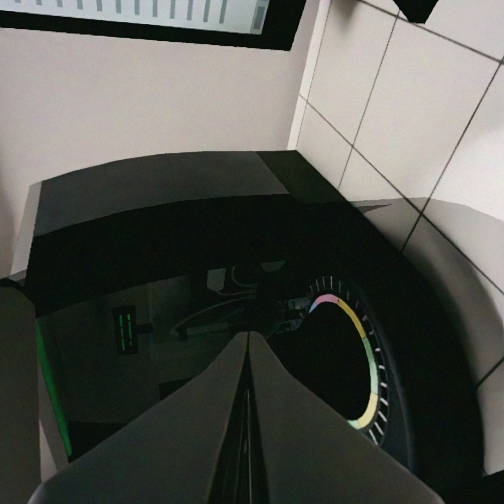

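Request:
execute_actions(actions=[{"rows": [[-0.01,0,0,0,0.012,0,-1, 0.022,0,0,0,-0.01,0,-1],[-0.017,0,0,0,0.013,0,-1, 0.038,0,0,0,-0.01,0,-1],[-0.024,0,0,0,0.014,0,-1, 0.054,0,0,0,-0.01,0,-1],[-0.031,0,0,0,0.015,0,-1, 0.07,0,0,0,-0.01,0,-1],[-0.038,0,0,0,0.016,0,-1, 0.086,0,0,0,-0.01,0,-1],[-0.045,0,0,0,0.017,0,-1, 0.102,0,0,0,-0.01,0,-1],[-0.052,0,0,0,0.018,0,-1, 0.118,0,0,0,-0.01,0,-1],[-0.059,-0.01,0,0,0.019,0,-1, 0.134,0,0,0,-0.01,0,-1],[-0.066,-0.018,0,0,0.02,0,-1, 0.15,0,0,0,-0.01,0,-1],[-0.072,-0.026,-0.003,-0.003,0.022,0,-1, 0.166,0,0,0,-0.01,0,-1],[-0.077,-0.035,-0.006,-0.006,0.024,0,-1, 0.182,0,0,0,-0.01,0,-1],[-0.081,-0.045,-0.009,-0.01,0.026,0,-1, 0.198,0,0,0,-0.01,0,-1],[-0.084,-0.056,-0.013,-0.014,0.028,0,-1, 0.214,0.004,0,0,-0.01,0,-1],[-0.086,-0.068,-0.017,-0.019,0.03,0,-1, 0.23,0.01,0,0.003,-0.01,0,-1],[-0.088,-0.08,-0.021,-0.024,0.032,0,-1, 0.245,0.018,0,0.007,-0.01,0,-1]], "steps": 15}], pictures=false)

Request:
execute_actions(actions=[{"rows": [[-0.015,-0.046,-0.015,-0.022,0.025,0,-1, 0.045,0.02,0.01,0.012,-0.01,0,-1],[-0.016,-0.059,-0.019,-0.028,0.027,0,-1, 0.055,0.03,0.011,0.017,-0.01,0,-1],[-0.017,-0.072,-0.023,-0.034,0.029,0,-1, 0.065,0.04,0.012,0.022,-0.01,0,-1],[-0.018,-0.085,-0.027,-0.04,0.031,0,-1, 0.075,0.05,0.013,0.027,-0.01,0,-1],[-0.019,-0.098,-0.031,-0.046,0.033,0,-1, 0.084,0.06,0.014,0.032,-0.01,0,-1],[-0.02,-0.111,-0.035,-0.052,0.035,0,-1, 0.093,0.07,0.015,0.037,-0.01,0,-1],[-0.021,-0.124,-0.039,-0.058,0.037,0,-1, 0.102,0.08,0.016,0.042,-0.01,0,-1],[-0.022,-0.137,-0.043,-0.064,0.039,0,-1, 0.111,0.09,0.018,0.047,-0.01,0,-1],[-0.023,-0.15,-0.047,-0.07,0.041,0,-1, 0.12,0.1,0.02,0.052,-0.01,0,-1],[-0.024,-0.163,-0.051,-0.076,0.043,0,-1, 0.129,0.11,0.022,0.057,-0.01,0,-1],[-0.025,-0.176,-0.055,-0.082,0.045,0,-1, 0.138,0.12,0.024,0.062,-0.01,0,-1],[-0.026,-0.189,-0.059,-0.088,0.047,0,-1, 0.146,0.13,0.026,0.067,-0.01,0,-1],[-0.027,-0.202,-0.063,-0.094,0.049,0,-1, 0.154,0.14,0.028,0.072,-0.01,0,-1],[-0.028,-0.215,-0.067,-0.1,0.051,0,-1, 0.162,0.15,0.03,0.077,-0.01,0,-1],[-0.03,-0.228,-0.071,-0.106,0.053,0,-1, 0.17,0.16,0.032,0.082,-0.01,0,-1]], "steps": 15}], pictures=false)

Request:
execute_actions(actions=[{"rows": [[-0.015,-0.05,-0.015,-0.035,0.022,0,-1, 0.03,0.04,0.03,0.028,-0.01,0,-1],[-0.017,-0.062,-0.018,-0.042,0.024,0,-1, 0.035,0.054,0.034,0.034,-0.01,0,-1],[-0.019,-0.074,-0.021,-0.049,0.026,0,-1, 0.04,0.067,0.038,0.04,-0.01,0,-1],[-0.021,-0.086,-0.024,-0.056,0.028,0,-1, 0.045,0.08,0.042,0.046,-0.01,0,-1],[-0.023,-0.098,-0.027,-0.063,0.03,0,-1, 0.05,0.094,0.046,0.052,-0.01,0,-1],[-0.026,-0.11,-0.03,-0.07,0.032,0,-1, 0.055,0.107,0.05,0.058,-0.01,0,-1],[-0.029,-0.122,-0.033,-0.077,0.034,0,-1, 0.06,0.12,0.054,0.064,-0.01,0,-1],[-0.033,-0.134,-0.036,-0.084,0.036,0,-1, 0.065,0.134,0.059,0.07,-0.01,0,-1],[-0.037,-0.146,-0.038,-0.091,0.037,0,-1, 0.07,0.147,0.064,0.076,-0.01,0,-1],[-0.041,-0.158,-0.04,-0.098,0.038,0,-1, 0.075,0.16,0.069,0.082,-0.01,0,-1],[-0.046,-0.17,-0.042,-0.105,0.039,0,-1, 0.08,0.174,0.074,0.088,-0.01,0,-1],[-0.051,-0.182,-0.043,-0.112,0.04,0,-1, 0.085,0.187,0.079,0.093,-0.01,0,-1],[-0.056,-0.194,-0.044,-0.119,0.04,0,-1, 0.09,0.2,0.084,0.098,-0.01,0,-1],[-0.062,-0.206,-0.045,-0.126,0.04,0,-1, 0.095,0.214,0.089,0.103,-0.01,0,-1],[-0.068,-0.218,-0.045,-0.133,0.04,0,-1, 0.1,0.227,0.094,0.108,-0.01,0,-1]], "steps": 15}], pictures=false)

Request:
execute_actions(actions=[{"steps": 8}])

Scene clock: 155.13 s of 4800.00 s.
left_arm: end_effector_position=(+0.2764, +0.4443, +0.2285) grip_measured=-0.978 end_effector_quat_wxyz=(-0.445, +0.604, -0.481, +0.454) | right_arm: end_effector_position=(+0.2320, -0.2039, +0.2327) grip_measured=-0.994 end_effector_quat_wxyz=(+0.285, +0.387, +0.718, +0.503)
Joint positions: left_arm=[ 0.69   0.954  0.494  0.229  0.574 -1.566  0.001] | right_arm=[ 0.735  0.614  0.551 -0.276  0.03   1.56   0.   ]
Joint velocities: left_arm=[-0.105 -0.471 -0.071 -0.022  0.125 -0.007 -0.   ] | right_arm=[ 0.554 -0.002 -0.022  0.022  0.007 -0.051 -0.   ]
Motor temperatures (°C, as the motors report them): left_arm=[17 17 22 28 20 18] | right_arm=[18 20 22 27 18 17]
Steps of this call (steps 1 to 30: the robot went on to your last target; steps 31 to 90: nothing new was sent; then 32.27 s passed at rest; steps 91 to 105: all 15 steps of this action). Readings (joint positions):
91: left_arm=[0.783 1.005 0.495 0.243 0.547 -1.566] | right_arm=[0.489 0.614 0.551 -0.277 0.029 1.560]
92: left_arm=[0.781 1.005 0.495 0.243 0.547 -1.566] | right_arm=[0.494 0.614 0.551 -0.277 0.030 1.560]
94: left_arm=[0.769 1.005 0.495 0.243 0.548 -1.566] | right_arm=[0.520 0.614 0.551 -0.277 0.033 1.560]
98: left_arm=[0.734 1.005 0.495 0.243 0.554 -1.566] | right_arm=[0.599 0.614 0.551 -0.277 0.033 1.560]
105: the state above

Scene clock: 155.63 s of 4800.00 s.
left_arm: end_effector_position=(+0.2476, +0.4108, +0.2381) grip_measured=-0.978 end_effector_quat_wxyz=(-0.448, +0.584, -0.490, +0.468) | right_arm: end_effector_position=(+0.2210, -0.1443, +0.2165) grip_measured=-0.994 end_effector_quat_wxyz=(+0.233, +0.326, +0.759, +0.513)
Joint positions: left_arm=[ 0.678  0.713  0.431  0.084  0.602 -1.566  0.001] | right_arm=[ 0.909  0.777  0.551 -0.149  0.025  1.56   0.   ]
Joint velocities: left_arm=[-0.046 -0.491 -0.139 -0.256  0.066 -0.066  0.   ] | right_arm=[ 0.256  0.364 -0.017  0.227  0.037 -0.066 -0.001]
Motor temperatures (°C, as the motors report them): left_arm=[17 17 22 28 20 18] | right_arm=[18 20 22 27 18 17]
Steps of this call (steps 1 to 15: all 15 steps of this action). Readings (joint positions):
1: left_arm=[0.687 0.938 0.492 0.225 0.578 -1.566] | right_arm=[0.753 0.614 0.551 -0.273 0.030 1.560]
2: left_arm=[0.686 0.923 0.490 0.219 0.579 -1.566] | right_arm=[0.767 0.618 0.551 -0.268 0.030 1.560]
4: left_arm=[0.686 0.894 0.484 0.204 0.583 -1.566] | right_arm=[0.790 0.635 0.551 -0.252 0.029 1.560]
8: left_arm=[0.684 0.829 0.464 0.163 0.587 -1.566] | right_arm=[0.836 0.687 0.551 -0.215 0.028 1.560]
15: the state above

Scene clock: 156.13 s of 4800.00 s.
left_arm: end_effector_position=(+0.2232, +0.3634, +0.2358) grip_measured=-0.978 end_effector_quat_wxyz=(-0.419, +0.558, -0.518, +0.495) | right_arm: end_effector_position=(+0.2275, -0.0866, +0.2124) grip_measured=-0.994 end_effector_quat_wxyz=(+0.202, +0.286, +0.776, +0.524)
Joint positions: left_arm=[ 0.618  0.483  0.391 -0.11   0.652 -1.566  0.001] | right_arm=[1.006 1.018 0.622 0.017 0.013 1.56  0.   ]
Joint velocities: left_arm=[-0.198 -0.442 -0.046 -0.462  0.051  0.007 -0.001] | right_arm=[ 0.159  0.501  0.178  0.3    0.022  0.007 -0.001]
Motor temperatures (°C, as the motors report them): left_arm=[17 17 22 28 20 18] | right_arm=[18 20 22 27 18 17]
Steps of this call (steps 1 to 15: all 15 steps of this action). Readings (joint positions):
1: left_arm=[0.676 0.696 0.427 0.073 0.605 -1.566] | right_arm=[0.919 0.789 0.551 -0.139 0.024 1.560]
2: left_arm=[0.674 0.681 0.425 0.061 0.608 -1.566] | right_arm=[0.927 0.802 0.551 -0.128 0.023 1.560]
4: left_arm=[0.669 0.650 0.420 0.037 0.614 -1.566] | right_arm=[0.940 0.832 0.558 -0.109 0.020 1.560]
8: left_arm=[0.658 0.588 0.409 -0.011 0.627 -1.566] | right_arm=[0.965 0.900 0.580 -0.065 0.015 1.560]
15: the state above

Scene clock: 156.40 s of 4800.00 s.
left_arm: end_effector_position=(+0.2191, +0.3550, +0.2312) grip_measured=-0.978 end_effector_quat_wxyz=(-0.404, +0.559, -0.525, +0.498) | right_arm: end_effector_position=(+0.2290, -0.0776, +0.2144) grip_measured=-0.994 end_effector_quat_wxyz=(+0.200, +0.280, +0.775, +0.531)
Joint positions: left_arm=[ 0.605  0.455  0.39  -0.161  0.663 -1.566  0.001] | right_arm=[1.018 1.051 0.632 0.054 0.011 1.56  0.   ]
Joint velocities: left_arm=[-0.007 -0.022 -0.012 -0.095  0.007 -0.037 -0.   ] | right_arm=[-0.002  0.007  0.007  0.037 -0.022 -0.081 -0.001]
Motor temperatures (°C, as the motors report them): left_arm=[17 17 22 28 20 18] | right_arm=[18 20 22 27 18 17]
Steps of this call (steps 1 to 8: the robot went on to your last target). Readings (joint positions):
1: left_arm=[0.612 0.470 0.390 -0.123 0.655 -1.566] | right_arm=[1.011 1.033 0.628 0.028 0.013 1.560]
2: left_arm=[0.608 0.461 0.390 -0.133 0.659 -1.566] | right_arm=[1.015 1.043 0.631 0.037 0.013 1.560]
4: left_arm=[0.605 0.455 0.390 -0.145 0.663 -1.566] | right_arm=[1.018 1.051 0.632 0.047 0.012 1.560]
8: the state above
camera_calibration (this result's frames):
cam_left_wrist: T_world_to_cam=[[0.276912, 0.287963, 0.916732, -0.364829], [-0.642815, -0.653608, 0.399483, 0.300987], [0.714219, -0.69991, 0.00411532, 0.188423], [0, 0, 0, 1]] pos_world=[0.15993, 0.433664, 0.213435]
cam_right_wrist: T_world_to_cam=[[-0.186018, -0.285479, -0.940159, 0.218949], [-0.947894, 0.304021, 0.0952329, 0.254574], [0.258641, 0.908886, -0.327157, 0.187211], [0, 0, 0, 1]] pos_world=[0.233617, -0.185044, 0.242851]

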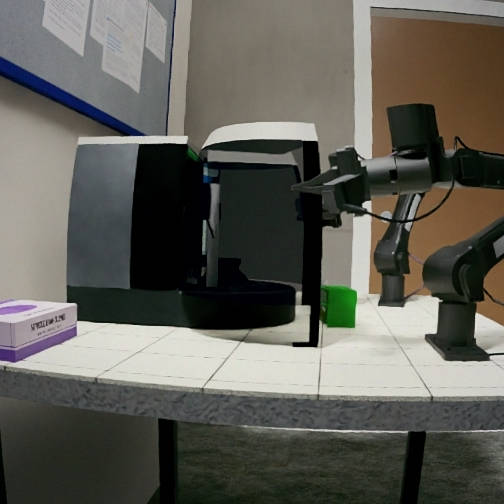

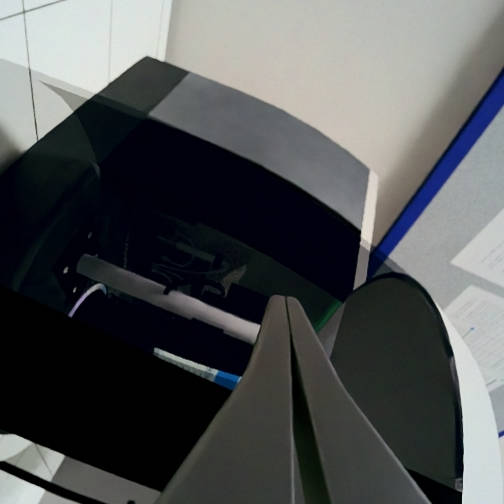

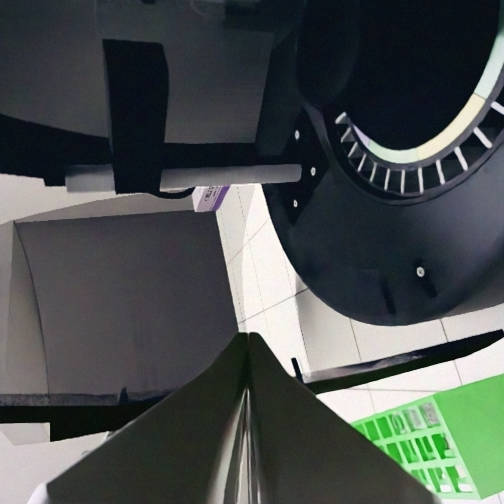

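Request:
execute_actions(actions=[{"rows": [[-0.012,-0.022,0,-0.014,0.012,0,-1, 0.01,0.014,0.03,0.01,-0.005,0,-1],[-0.02,-0.035,0,-0.022,0.013,0,-1, 0.011,0.02,0.033,0.012,-0.005,0,-1],[-0.029,-0.048,0,-0.03,0.014,0,-1, 0.012,0.026,0.036,0.014,-0.005,0,-1],[-0.039,-0.06,0,-0.038,0.015,0,-1, 0.013,0.032,0.039,0.016,-0.005,0,-1],[-0.05,-0.072,0,-0.046,0.016,0,-1, 0.014,0.038,0.042,0.018,-0.005,0,-1],[-0.062,-0.083,0,-0.053,0.017,0,-1, 0.015,0.044,0.045,0.02,-0.005,0,-1],[-0.075,-0.094,0,-0.06,0.018,0,-1, 0.016,0.05,0.048,0.022,-0.005,0,-1],[-0.089,-0.104,0,-0.067,0.019,0,-1, 0.017,0.056,0.051,0.024,-0.005,0,-1],[-0.104,-0.113,0,-0.073,0.02,0,-1, 0.018,0.062,0.054,0.026,-0.005,0,-1],[-0.12,-0.121,0,-0.079,0.021,0,-1, 0.019,0.068,0.057,0.027,-0.005,0,-1],[-0.137,-0.129,0,-0.084,0.022,0,-1, 0.02,0.074,0.06,0.028,-0.005,0,-1],[-0.154,-0.136,0,-0.089,0.023,0,-1, 0.021,0.08,0.063,0.029,-0.005,0,-1],[-0.172,-0.142,0,-0.093,0.024,0,-1, 0.022,0.085,0.066,0.03,-0.005,0,-1],[-0.19,-0.147,0,-0.097,0.025,0,-1, 0.023,0.09,0.069,0.031,-0.005,0,-1],[-0.208,-0.15,0,-0.1,0.025,0,-1, 0.024,0.095,0.072,0.032,-0.005,0,-1]], "steps": 15}], pictures=false)

Request:
execute_actions(actions=[{"rows": [[-0.052,-0.015,0,-0.015,0.008,0,-1, 0.008,0.02,0.034,0.012,0,0,-1],[-0.068,-0.01,0,-0.014,0.008,0,-1, 0.008,0.024,0.036,0.013,0,0,-1],[-0.084,-0.005,0,-0.012,0.008,0,-1, 0.008,0.028,0.038,0.014,0,0,-1],[-0.1,0,0,-0.01,0.008,0,-1, 0.008,0.032,0.04,0.015,0,0,-1],[-0.116,0.005,0,-0.008,0.008,0,-1, 0.008,0.036,0.042,0.016,0,0,-1],[-0.132,0.011,0,-0.005,0.008,0,-1, 0.008,0.04,0.044,0.017,0,0,-1],[-0.148,0.017,0,-0.002,0.008,0,-1, 0.008,0.044,0.046,0.018,0,0,-1],[-0.164,0.024,0,0.001,0.008,0,-1, 0.008,0.048,0.048,0.019,0,0,-1],[-0.18,0.031,0,0.004,0.008,0,-1, 0.008,0.052,0.05,0.02,0,0,-1],[-0.196,0.038,0,0.008,0.008,0,-1, 0.008,0.056,0.052,0.021,0,0,-1],[-0.212,0.046,0,0.012,0.008,0,-1, 0.008,0.06,0.054,0.022,0,0,-1],[-0.228,0.054,0,0.016,0.008,0,-1, 0.008,0.064,0.056,0.023,0,0,-1],[-0.244,0.062,0,0.02,0.008,0,-1, 0.008,0.068,0.058,0.024,0,0,-1],[-0.258,0.07,0,0.024,0.008,0,-1, 0.008,0.072,0.06,0.025,0,0,-1],[-0.27,0.078,0,0.028,0.008,0,-1, 0.008,0.075,0.062,0.026,0,0,-1]], "steps": 15}], pictures=false)

Request:
execute_actions(actions=[{"steps": 8}])

Scene clock: 176.97 s of 4800.00 s.
left_arm: end_effector_position=(+0.1989, +0.2892, +0.2347) grip_measured=-0.978 end_effector_quat_wxyz=(+0.352, -0.493, +0.581, -0.543) | right_arm: end_effector_position=(+0.2361, -0.0579, +0.2156) grip_measured=-0.994 end_effector_quat_wxyz=(+0.195, +0.272, +0.776, +0.535)
Joint positions: left_arm=[ 0.401  0.293  0.39  -0.307  0.681 -1.566  0.001] | right_arm=[1.033 1.142 0.68  0.102 0.005 1.56  0.   ]
Joint velocities: left_arm=[-0.632 -0.198 -0.002 -0.315 -0.007 -0.007  0.   ] | right_arm=[ 0.027  0.168  0.105  0.095  0.022 -0.007 -0.   ]
Motor temperatures (°C, as the motors report them): left_arm=[17 17 21 28 20 18] | right_arm=[18 20 23 28 18 17]
Steps of this call (steps 1 to 30: the robot went on to your last target; steps 31 to 90: nothing new was sent; then 17.07 s passed at rest; steps 91 to 105: all 15 steps of this action). Readings (joint positions):
91: left_arm=[0.605 0.454 0.390 -0.170 0.663 -1.566] | right_arm=[1.018 1.051 0.632 0.059 0.010 1.560]
92: left_arm=[0.602 0.450 0.390 -0.173 0.663 -1.566] | right_arm=[1.018 1.051 0.632 0.059 0.009 1.560]
94: left_arm=[0.587 0.429 0.390 -0.189 0.663 -1.566] | right_arm=[1.018 1.057 0.635 0.064 0.008 1.560]
98: left_arm=[0.535 0.366 0.390 -0.231 0.668 -1.566] | right_arm=[1.025 1.091 0.653 0.077 0.006 1.560]
105: the state above

Scene clock: 177.47 s of 4800.00 s.
left_arm: end_effector_position=(+0.1915, +0.2229, +0.2256) grip_measured=-0.978 end_effector_quat_wxyz=(+0.252, -0.418, +0.652, -0.581) | right_arm: end_effector_position=(+0.2352, -0.0477, +0.2144) grip_measured=-0.995 end_effector_quat_wxyz=(+0.182, +0.264, +0.782, +0.534)
Joint positions: left_arm=[ 0.111  0.363  0.39  -0.285  0.686 -1.566  0.001] | right_arm=[ 1.042  1.18   0.707  0.102 -0.016  1.561  0.   ]
Joint velocities: left_arm=[-0.51   0.295 -0.017  0.183  0.007  0.037 -0.001] | right_arm=[ 0.022  0.071  0.051 -0.081 -0.066 -0.051 -0.002]
Motor temperatures (°C, as the motors report them): left_arm=[17 17 21 28 20 18] | right_arm=[18 20 23 28 18 17]
Steps of this call (steps 1 to 15: all 15 steps of this action). Readings (joint positions):
1: left_arm=[0.380 0.288 0.390 -0.312 0.682 -1.566] | right_arm=[1.034 1.148 0.684 0.105 0.005 1.560]
2: left_arm=[0.359 0.288 0.390 -0.313 0.682 -1.566] | right_arm=[1.034 1.152 0.686 0.107 0.004 1.560]
4: left_arm=[0.322 0.288 0.390 -0.314 0.682 -1.566] | right_arm=[1.034 1.159 0.690 0.111 0.003 1.560]
8: left_arm=[0.244 0.297 0.390 -0.313 0.683 -1.566] | right_arm=[1.035 1.165 0.694 0.112 0.000 1.560]
15: the state above

Scene clock: 177.73 s of 4800.00 s.
left_arm: end_effector_position=(+0.1918, +0.2167, +0.2253) grip_measured=-0.978 end_effector_quat_wxyz=(+0.243, -0.409, +0.658, -0.585) | right_arm: end_effector_position=(+0.2342, -0.0461, +0.2138) grip_measured=-0.995 end_effector_quat_wxyz=(+0.179, +0.262, +0.784, +0.534)
Joint positions: left_arm=[ 0.084  0.382  0.39  -0.267  0.687 -1.566  0.001] | right_arm=[ 1.044  1.184  0.711  0.098 -0.022  1.561  0.   ]
Joint velocities: left_arm=[-0.007  0.002 -0.017 -0.037  0.051 -0.022 -0.   ] | right_arm=[-0.012 -0.007 -0.007  0.007  0.037  0.037 -0.   ]
Motor temperatures (°C, as the motors report them): left_arm=[17 17 21 28 20 18] | right_arm=[18 20 23 28 18 17]
Steps of this call (steps 1 to 8: the robot went on to your last target). Readings (joint positions):
1: left_arm=[0.097 0.372 0.390 -0.280 0.686 -1.566] | right_arm=[1.043 1.182 0.709 0.101 -0.019 1.561]
2: left_arm=[0.089 0.378 0.390 -0.277 0.687 -1.566] | right_arm=[1.044 1.184 0.709 0.100 -0.022 1.561]
4: left_arm=[0.084 0.382 0.390 -0.273 0.687 -1.566] | right_arm=[1.044 1.184 0.710 0.099 -0.022 1.561]
8: the state above
camera_calibration (this result's frames):
cam_left_wrist: T_world_to_cam=[[0.416413, 0.110502, 0.902435, -0.297162], [-0.874425, -0.223123, 0.430809, 0.139499], [0.24896, -0.968507, 0.00371454, 0.258767], [0, 0, 0, 1]] pos_world=[0.181301, 0.31458, 0.207111]
cam_right_wrist: T_world_to_cam=[[-0.184826, -0.296489, -0.936981, 0.226923], [-0.961857, 0.250218, 0.110557, 0.247537], [0.20167, 0.921675, -0.331427, 0.171924], [0, 0, 0, 1]] pos_world=[0.245364, -0.153116, 0.242236]

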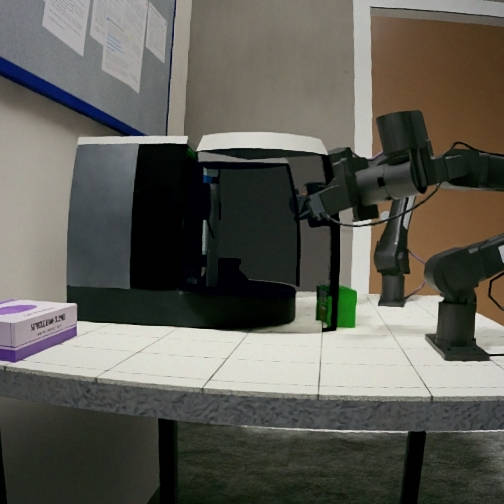

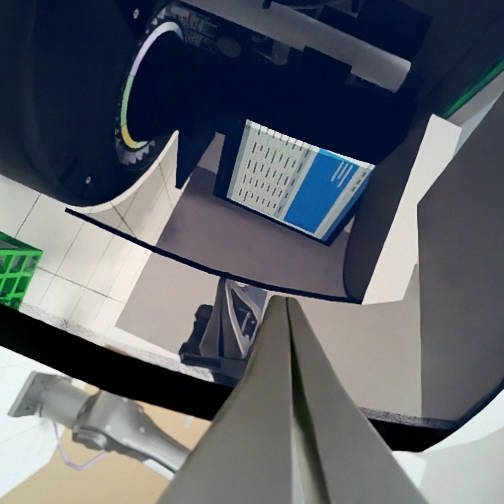

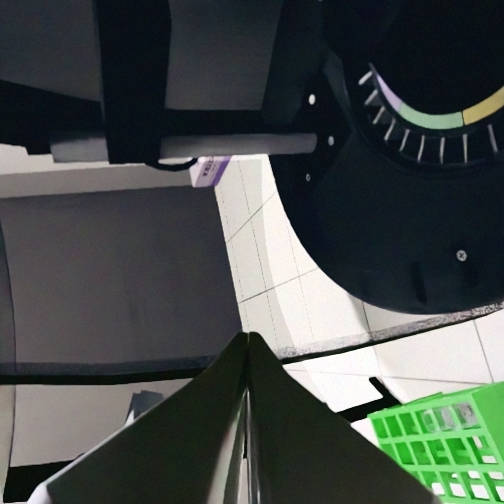

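Request:
zoom_image(camera="cam_low", region=[270, 250, 390, 350])

Request:
zoom_image(camera="cam_right_wrist", region=[300, 300, 504, 504])

Region (270, 250, 390, 350) of cam_low's 504x504 image, scaled by 4.200, with more detail than that image has.

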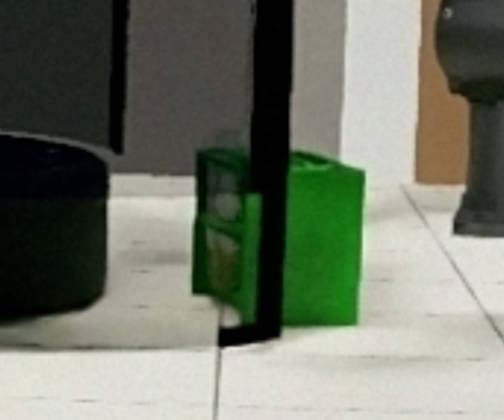

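Region (300, 300, 504, 504) of cam_right_wrist's 504x504 image, scaled by 2.471, with more detail than that image has.

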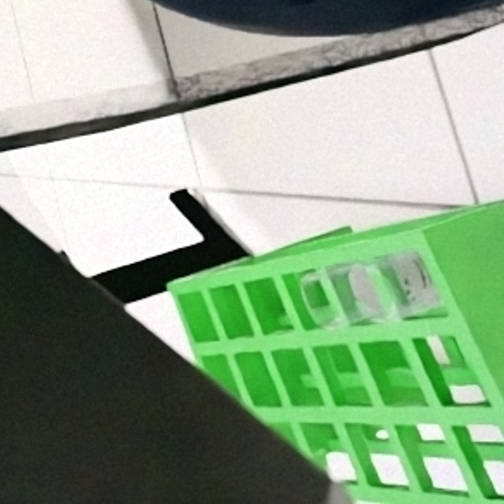

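Request:
execute_actions(actions=[{"rows": [[-0.01,0.012,0.01,0.008,-0.025,0,-1, 0.008,-0.02,-0.005,0,0,-0.03,-1],[-0.025,0.021,0.01,0.014,-0.04,0,-1, 0.012,-0.04,-0.015,-0.004,0,-0.06,-1],[-0.045,0.03,0.01,0.02,-0.053,0,-1, 0.016,-0.062,-0.027,-0.009,0,-0.09,-1],[-0.067,0.039,0.01,0.026,-0.065,0,-1, 0.02,-0.085,-0.038,-0.015,0,-0.12,-1],[-0.089,0.048,0.01,0.032,-0.077,0,-1, 0.02,-0.108,-0.047,-0.022,0,-0.15,-1],[-0.111,0.057,0.01,0.038,-0.089,0,-1, 0.02,-0.131,-0.052,-0.03,0,-0.18,-1],[-0.133,0.066,0.01,0.044,-0.101,0,-1, 0.02,-0.154,-0.052,-0.04,0,-0.21,-1],[-0.155,0.075,0.01,0.05,-0.113,0,-1, 0.02,-0.177,-0.045,-0.052,0,-0.24,-1],[-0.177,0.084,0.01,0.055,-0.125,0,-1, 0.02,-0.2,-0.03,-0.067,0,-0.27,-1],[-0.199,0.093,0.01,0.06,-0.137,0,-1, 0.02,-0.22,-0.01,-0.085,0,-0.3,-1],[-0.221,0.102,0.01,0.065,-0.149,0,-1, 0.02,-0.235,0.015,-0.105,0,-0.33,-1],[-0.243,0.111,0.01,0.07,-0.161,0,-1, 0.02,-0.245,0.045,-0.13,0,-0.36,-1],[-0.265,0.12,0.01,0.075,-0.173,0,-1, 0.02,-0.25,0.08,-0.16,0,-0.39,-1],[-0.287,0.129,0.01,0.08,-0.185,0,-1, 0.02,-0.25,0.12,-0.19,0,-0.42,-1],[-0.309,0.138,0.01,0.085,-0.195,0,-1, 0.02,-0.25,0.16,-0.22,0,-0.45,-1]], "steps": 15}], pictures=false)

Request:
execute_actions(actions=[{"rows": [[-0.06,0.034,0.02,0.025,-0.045,0,-1, 0,-0.01,0.14,-0.12,0,-0.15,-1],[-0.076,0.044,0.022,0.03,-0.047,0,-1, 0,-0.01,0.18,-0.15,0,-0.18,-1],[-0.09,0.054,0.024,0.035,-0.049,0,-1, 0,-0.01,0.22,-0.18,0,-0.21,-1],[-0.102,0.064,0.026,0.04,-0.051,0,-1, 0,-0.01,0.26,-0.21,0,-0.24,-1],[-0.112,0.074,0.028,0.045,-0.053,0,-1, 0,-0.01,0.3,-0.24,0,-0.27,-1],[-0.12,0.084,0.03,0.05,-0.055,0,-1, 0,-0.01,0.34,-0.27,0,-0.3,-1],[-0.127,0.094,0.032,0.055,-0.057,0,-1, 0,-0.01,0.38,-0.3,0,-0.33,-1],[-0.133,0.104,0.034,0.06,-0.059,0,-1, 0,-0.01,0.42,-0.33,0,-0.36,-1],[-0.139,0.114,0.036,0.065,-0.061,0,-1, 0,-0.01,0.46,-0.36,0,-0.39,-1],[-0.145,0.124,0.038,0.07,-0.063,0,-1, 0,-0.01,0.5,-0.385,0,-0.41,-1],[-0.151,0.134,0.04,0.075,-0.065,0,-1, 0,-0.01,0.54,-0.41,0,-0.43,-1],[-0.157,0.144,0.042,0.08,-0.067,0,-1, 0,-0.01,0.58,-0.43,0,-0.44,-1],[-0.163,0.154,0.045,0.085,-0.069,0,-1, 0,-0.01,0.61,-0.445,0,-0.45,-1],[-0.169,0.163,0.048,0.09,-0.071,0,-1, 0,-0.01,0.635,-0.46,0,-0.455,-1],[-0.174,0.172,0.05,0.094,-0.073,0,-1, 0,-0.01,0.65,-0.47,0,-0.46,-1]], "steps": 15}], pictures=false)

Request:
execute_actions(actions=[{"steps": 12}])

Scene clock: 215.53 s of 4800.00 s.
left_arm: end_effector_position=(+0.2071, +0.1811, +0.2123) grip_measured=-0.978 end_effector_quat_wxyz=(+0.242, -0.390, +0.690, -0.560) | right_arm: end_effector_position=(+0.1986, -0.0841, +0.2897) grip_measured=-0.995 end_effector_quat_wxyz=(+0.362, -0.008, +0.797, +0.483)
Joint positions: left_arm=[-0.235  0.526  0.39  -0.145  0.398 -1.566  0.001] | right_arm=[ 1.055  0.899  0.785 -0.16  -0.023  0.911  0.   ]
Joint velocities: left_arm=[-0.759  0.325 -0.002  0.271 -0.667 -0.007  0.001] | right_arm=[-0.002 -0.042  1.346 -1.458  0.022 -1.751 -0.   ]
Motor temperatures (°C, as the motors report them): left_arm=[17 17 21 29 20 18] | right_arm=[18 20 24 32 18 17]
Steps of this call (steps 1 to 30: the robot went on to your last target; steps 31 to 90: nothing new was sent; then 34.30 s passed at rest; steps 91 to 105: all 15 steps of this action). Readings (joint positions):
91: left_arm=[0.083 0.382 0.390 -0.265 0.682 -1.566] | right_arm=[1.044 1.181 0.711 0.094 -0.023 1.554]
92: left_arm=[0.079 0.384 0.390 -0.263 0.670 -1.566] | right_arm=[1.045 1.177 0.711 0.093 -0.023 1.537]
94: left_arm=[0.051 0.399 0.390 -0.251 0.636 -1.566] | right_arm=[1.047 1.154 0.704 0.092 -0.023 1.478]
98: left_arm=[-0.050 0.446 0.390 -0.217 0.556 -1.566] | right_arm=[1.055 1.041 0.670 0.059 -0.023 1.300]
105: the state above

Scene clock: 216.03 s of 4800.00 s.
left_arm: end_effector_position=(+0.2169, +0.1400, +0.2033) grip_measured=-0.978 end_effector_quat_wxyz=(+0.221, -0.360, +0.718, -0.553) | right_arm: end_effector_position=(+0.1448, -0.1537, +0.4406) grip_measured=-0.995 end_effector_quat_wxyz=(+0.509, -0.320, +0.741, +0.298)
Joint positions: left_arm=[-0.427  0.713  0.414 -0.01   0.286 -1.566  0.001] | right_arm=[ 1.055  0.899  1.518 -0.928 -0.023  0.115  0.   ]
Joint velocities: left_arm=[-0.183  0.344  0.09   0.256 -0.227 -0.037  0.001] | right_arm=[-0.002 -0.012  1.048 -1.092  0.081 -0.886  0.   ]
Motor temperatures (°C, as the motors report them): left_arm=[17 17 21 29 20 18] | right_arm=[18 20 24 32 18 17]
Steps of this call (steps 1 to 15: all 15 steps of this action). Readings (joint positions):
1: left_arm=[-0.260 0.537 0.390 -0.135 0.380 -1.566] | right_arm=[1.055 0.899 0.833 -0.207 -0.023 0.854]
2: left_arm=[-0.283 0.549 0.390 -0.126 0.367 -1.566] | right_arm=[1.055 0.899 0.884 -0.254 -0.023 0.798]
4: left_arm=[-0.323 0.574 0.390 -0.109 0.346 -1.566] | right_arm=[1.055 0.899 0.989 -0.351 -0.023 0.683]
8: left_arm=[-0.374 0.625 0.391 -0.073 0.317 -1.566] | right_arm=[1.055 0.899 1.194 -0.564 -0.023 0.446]
15: the state above

Scene clock: 216.43 s of 4800.00 s.
left_arm: end_effector_position=(+0.2220, +0.1379, +0.2081) grip_measured=-0.978 end_effector_quat_wxyz=(+0.231, -0.357, +0.713, -0.557) | right_arm: end_effector_position=(+0.1299, -0.1730, +0.4245) grip_measured=-0.995 end_effector_quat_wxyz=(+0.486, -0.377, +0.748, +0.248)
Joint positions: left_arm=[-0.438  0.734  0.419  0.03   0.265 -1.566  0.001] | right_arm=[ 1.055  0.889  1.573 -1.1   -0.023 -0.005  0.   ]
Joint velocities: left_arm=[ 0.002  0.007 -0.007  0.037  0.051  0.007 -0.   ] | right_arm=[ 0.012  0.002 -0.017 -0.095  0.007 -0.037  0.001]
Motor temperatures (°C, as the motors report them): left_arm=[17 17 21 29 20 18] | right_arm=[18 20 24 32 18 17]
Steps of this call (steps 1 to 12: the robot went on to your last target). Readings (joint positions):
1: left_arm=[-0.432 0.723 0.417 -0.001 0.282 -1.566] | right_arm=[1.055 0.898 1.547 -0.958 -0.023 0.089]
2: left_arm=[-0.436 0.730 0.418 0.006 0.280 -1.566] | right_arm=[1.055 0.894 1.563 -0.980 -0.023 0.068]
4: left_arm=[-0.438 0.734 0.419 0.016 0.275 -1.566] | right_arm=[1.055 0.889 1.573 -1.018 -0.023 0.039]
8: left_arm=[-0.438 0.734 0.419 0.025 0.268 -1.566] | right_arm=[1.055 0.889 1.573 -1.078 -0.023 0.007]
12: the state above
camera_calibration (this result's frames):
cam_left_wrist: T_world_to_cam=[[0.424766, -0.0427391, 0.904294, -0.266547], [-0.894949, -0.170462, 0.412321, 0.156895], [0.136525, -0.984437, -0.110656, 0.22589], [0, 0, 0, 1]] pos_world=[0.222793, 0.237727, 0.201342]
cam_right_wrist: T_world_to_cam=[[0.822598, -0.568439, 0.0144838, -0.21439], [-0.407923, -0.607675, -0.681417, 0.271431], [0.396146, 0.554624, -0.731752, 0.460941], [0, 0, 0, 1]] pos_world=[0.10448, -0.212574, 0.525358]

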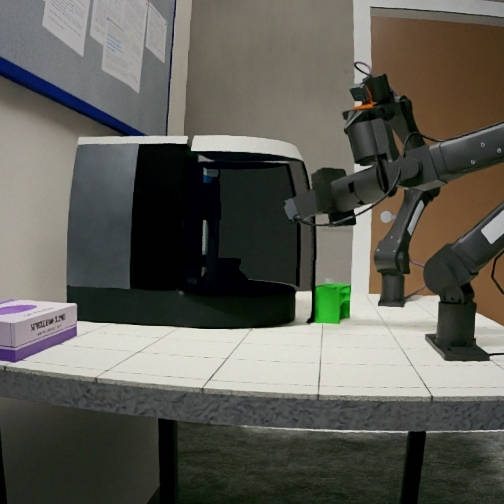

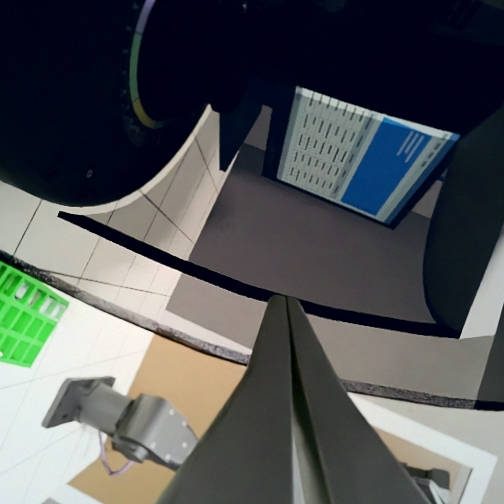

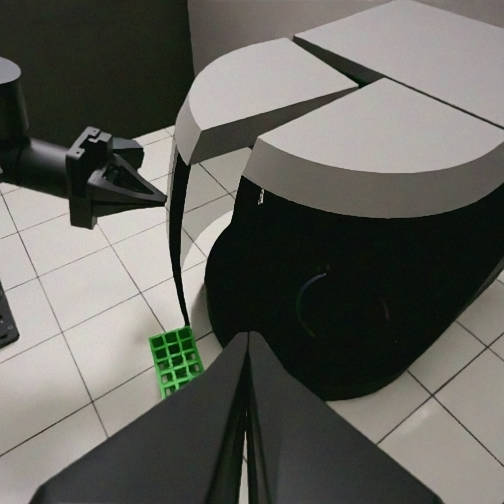

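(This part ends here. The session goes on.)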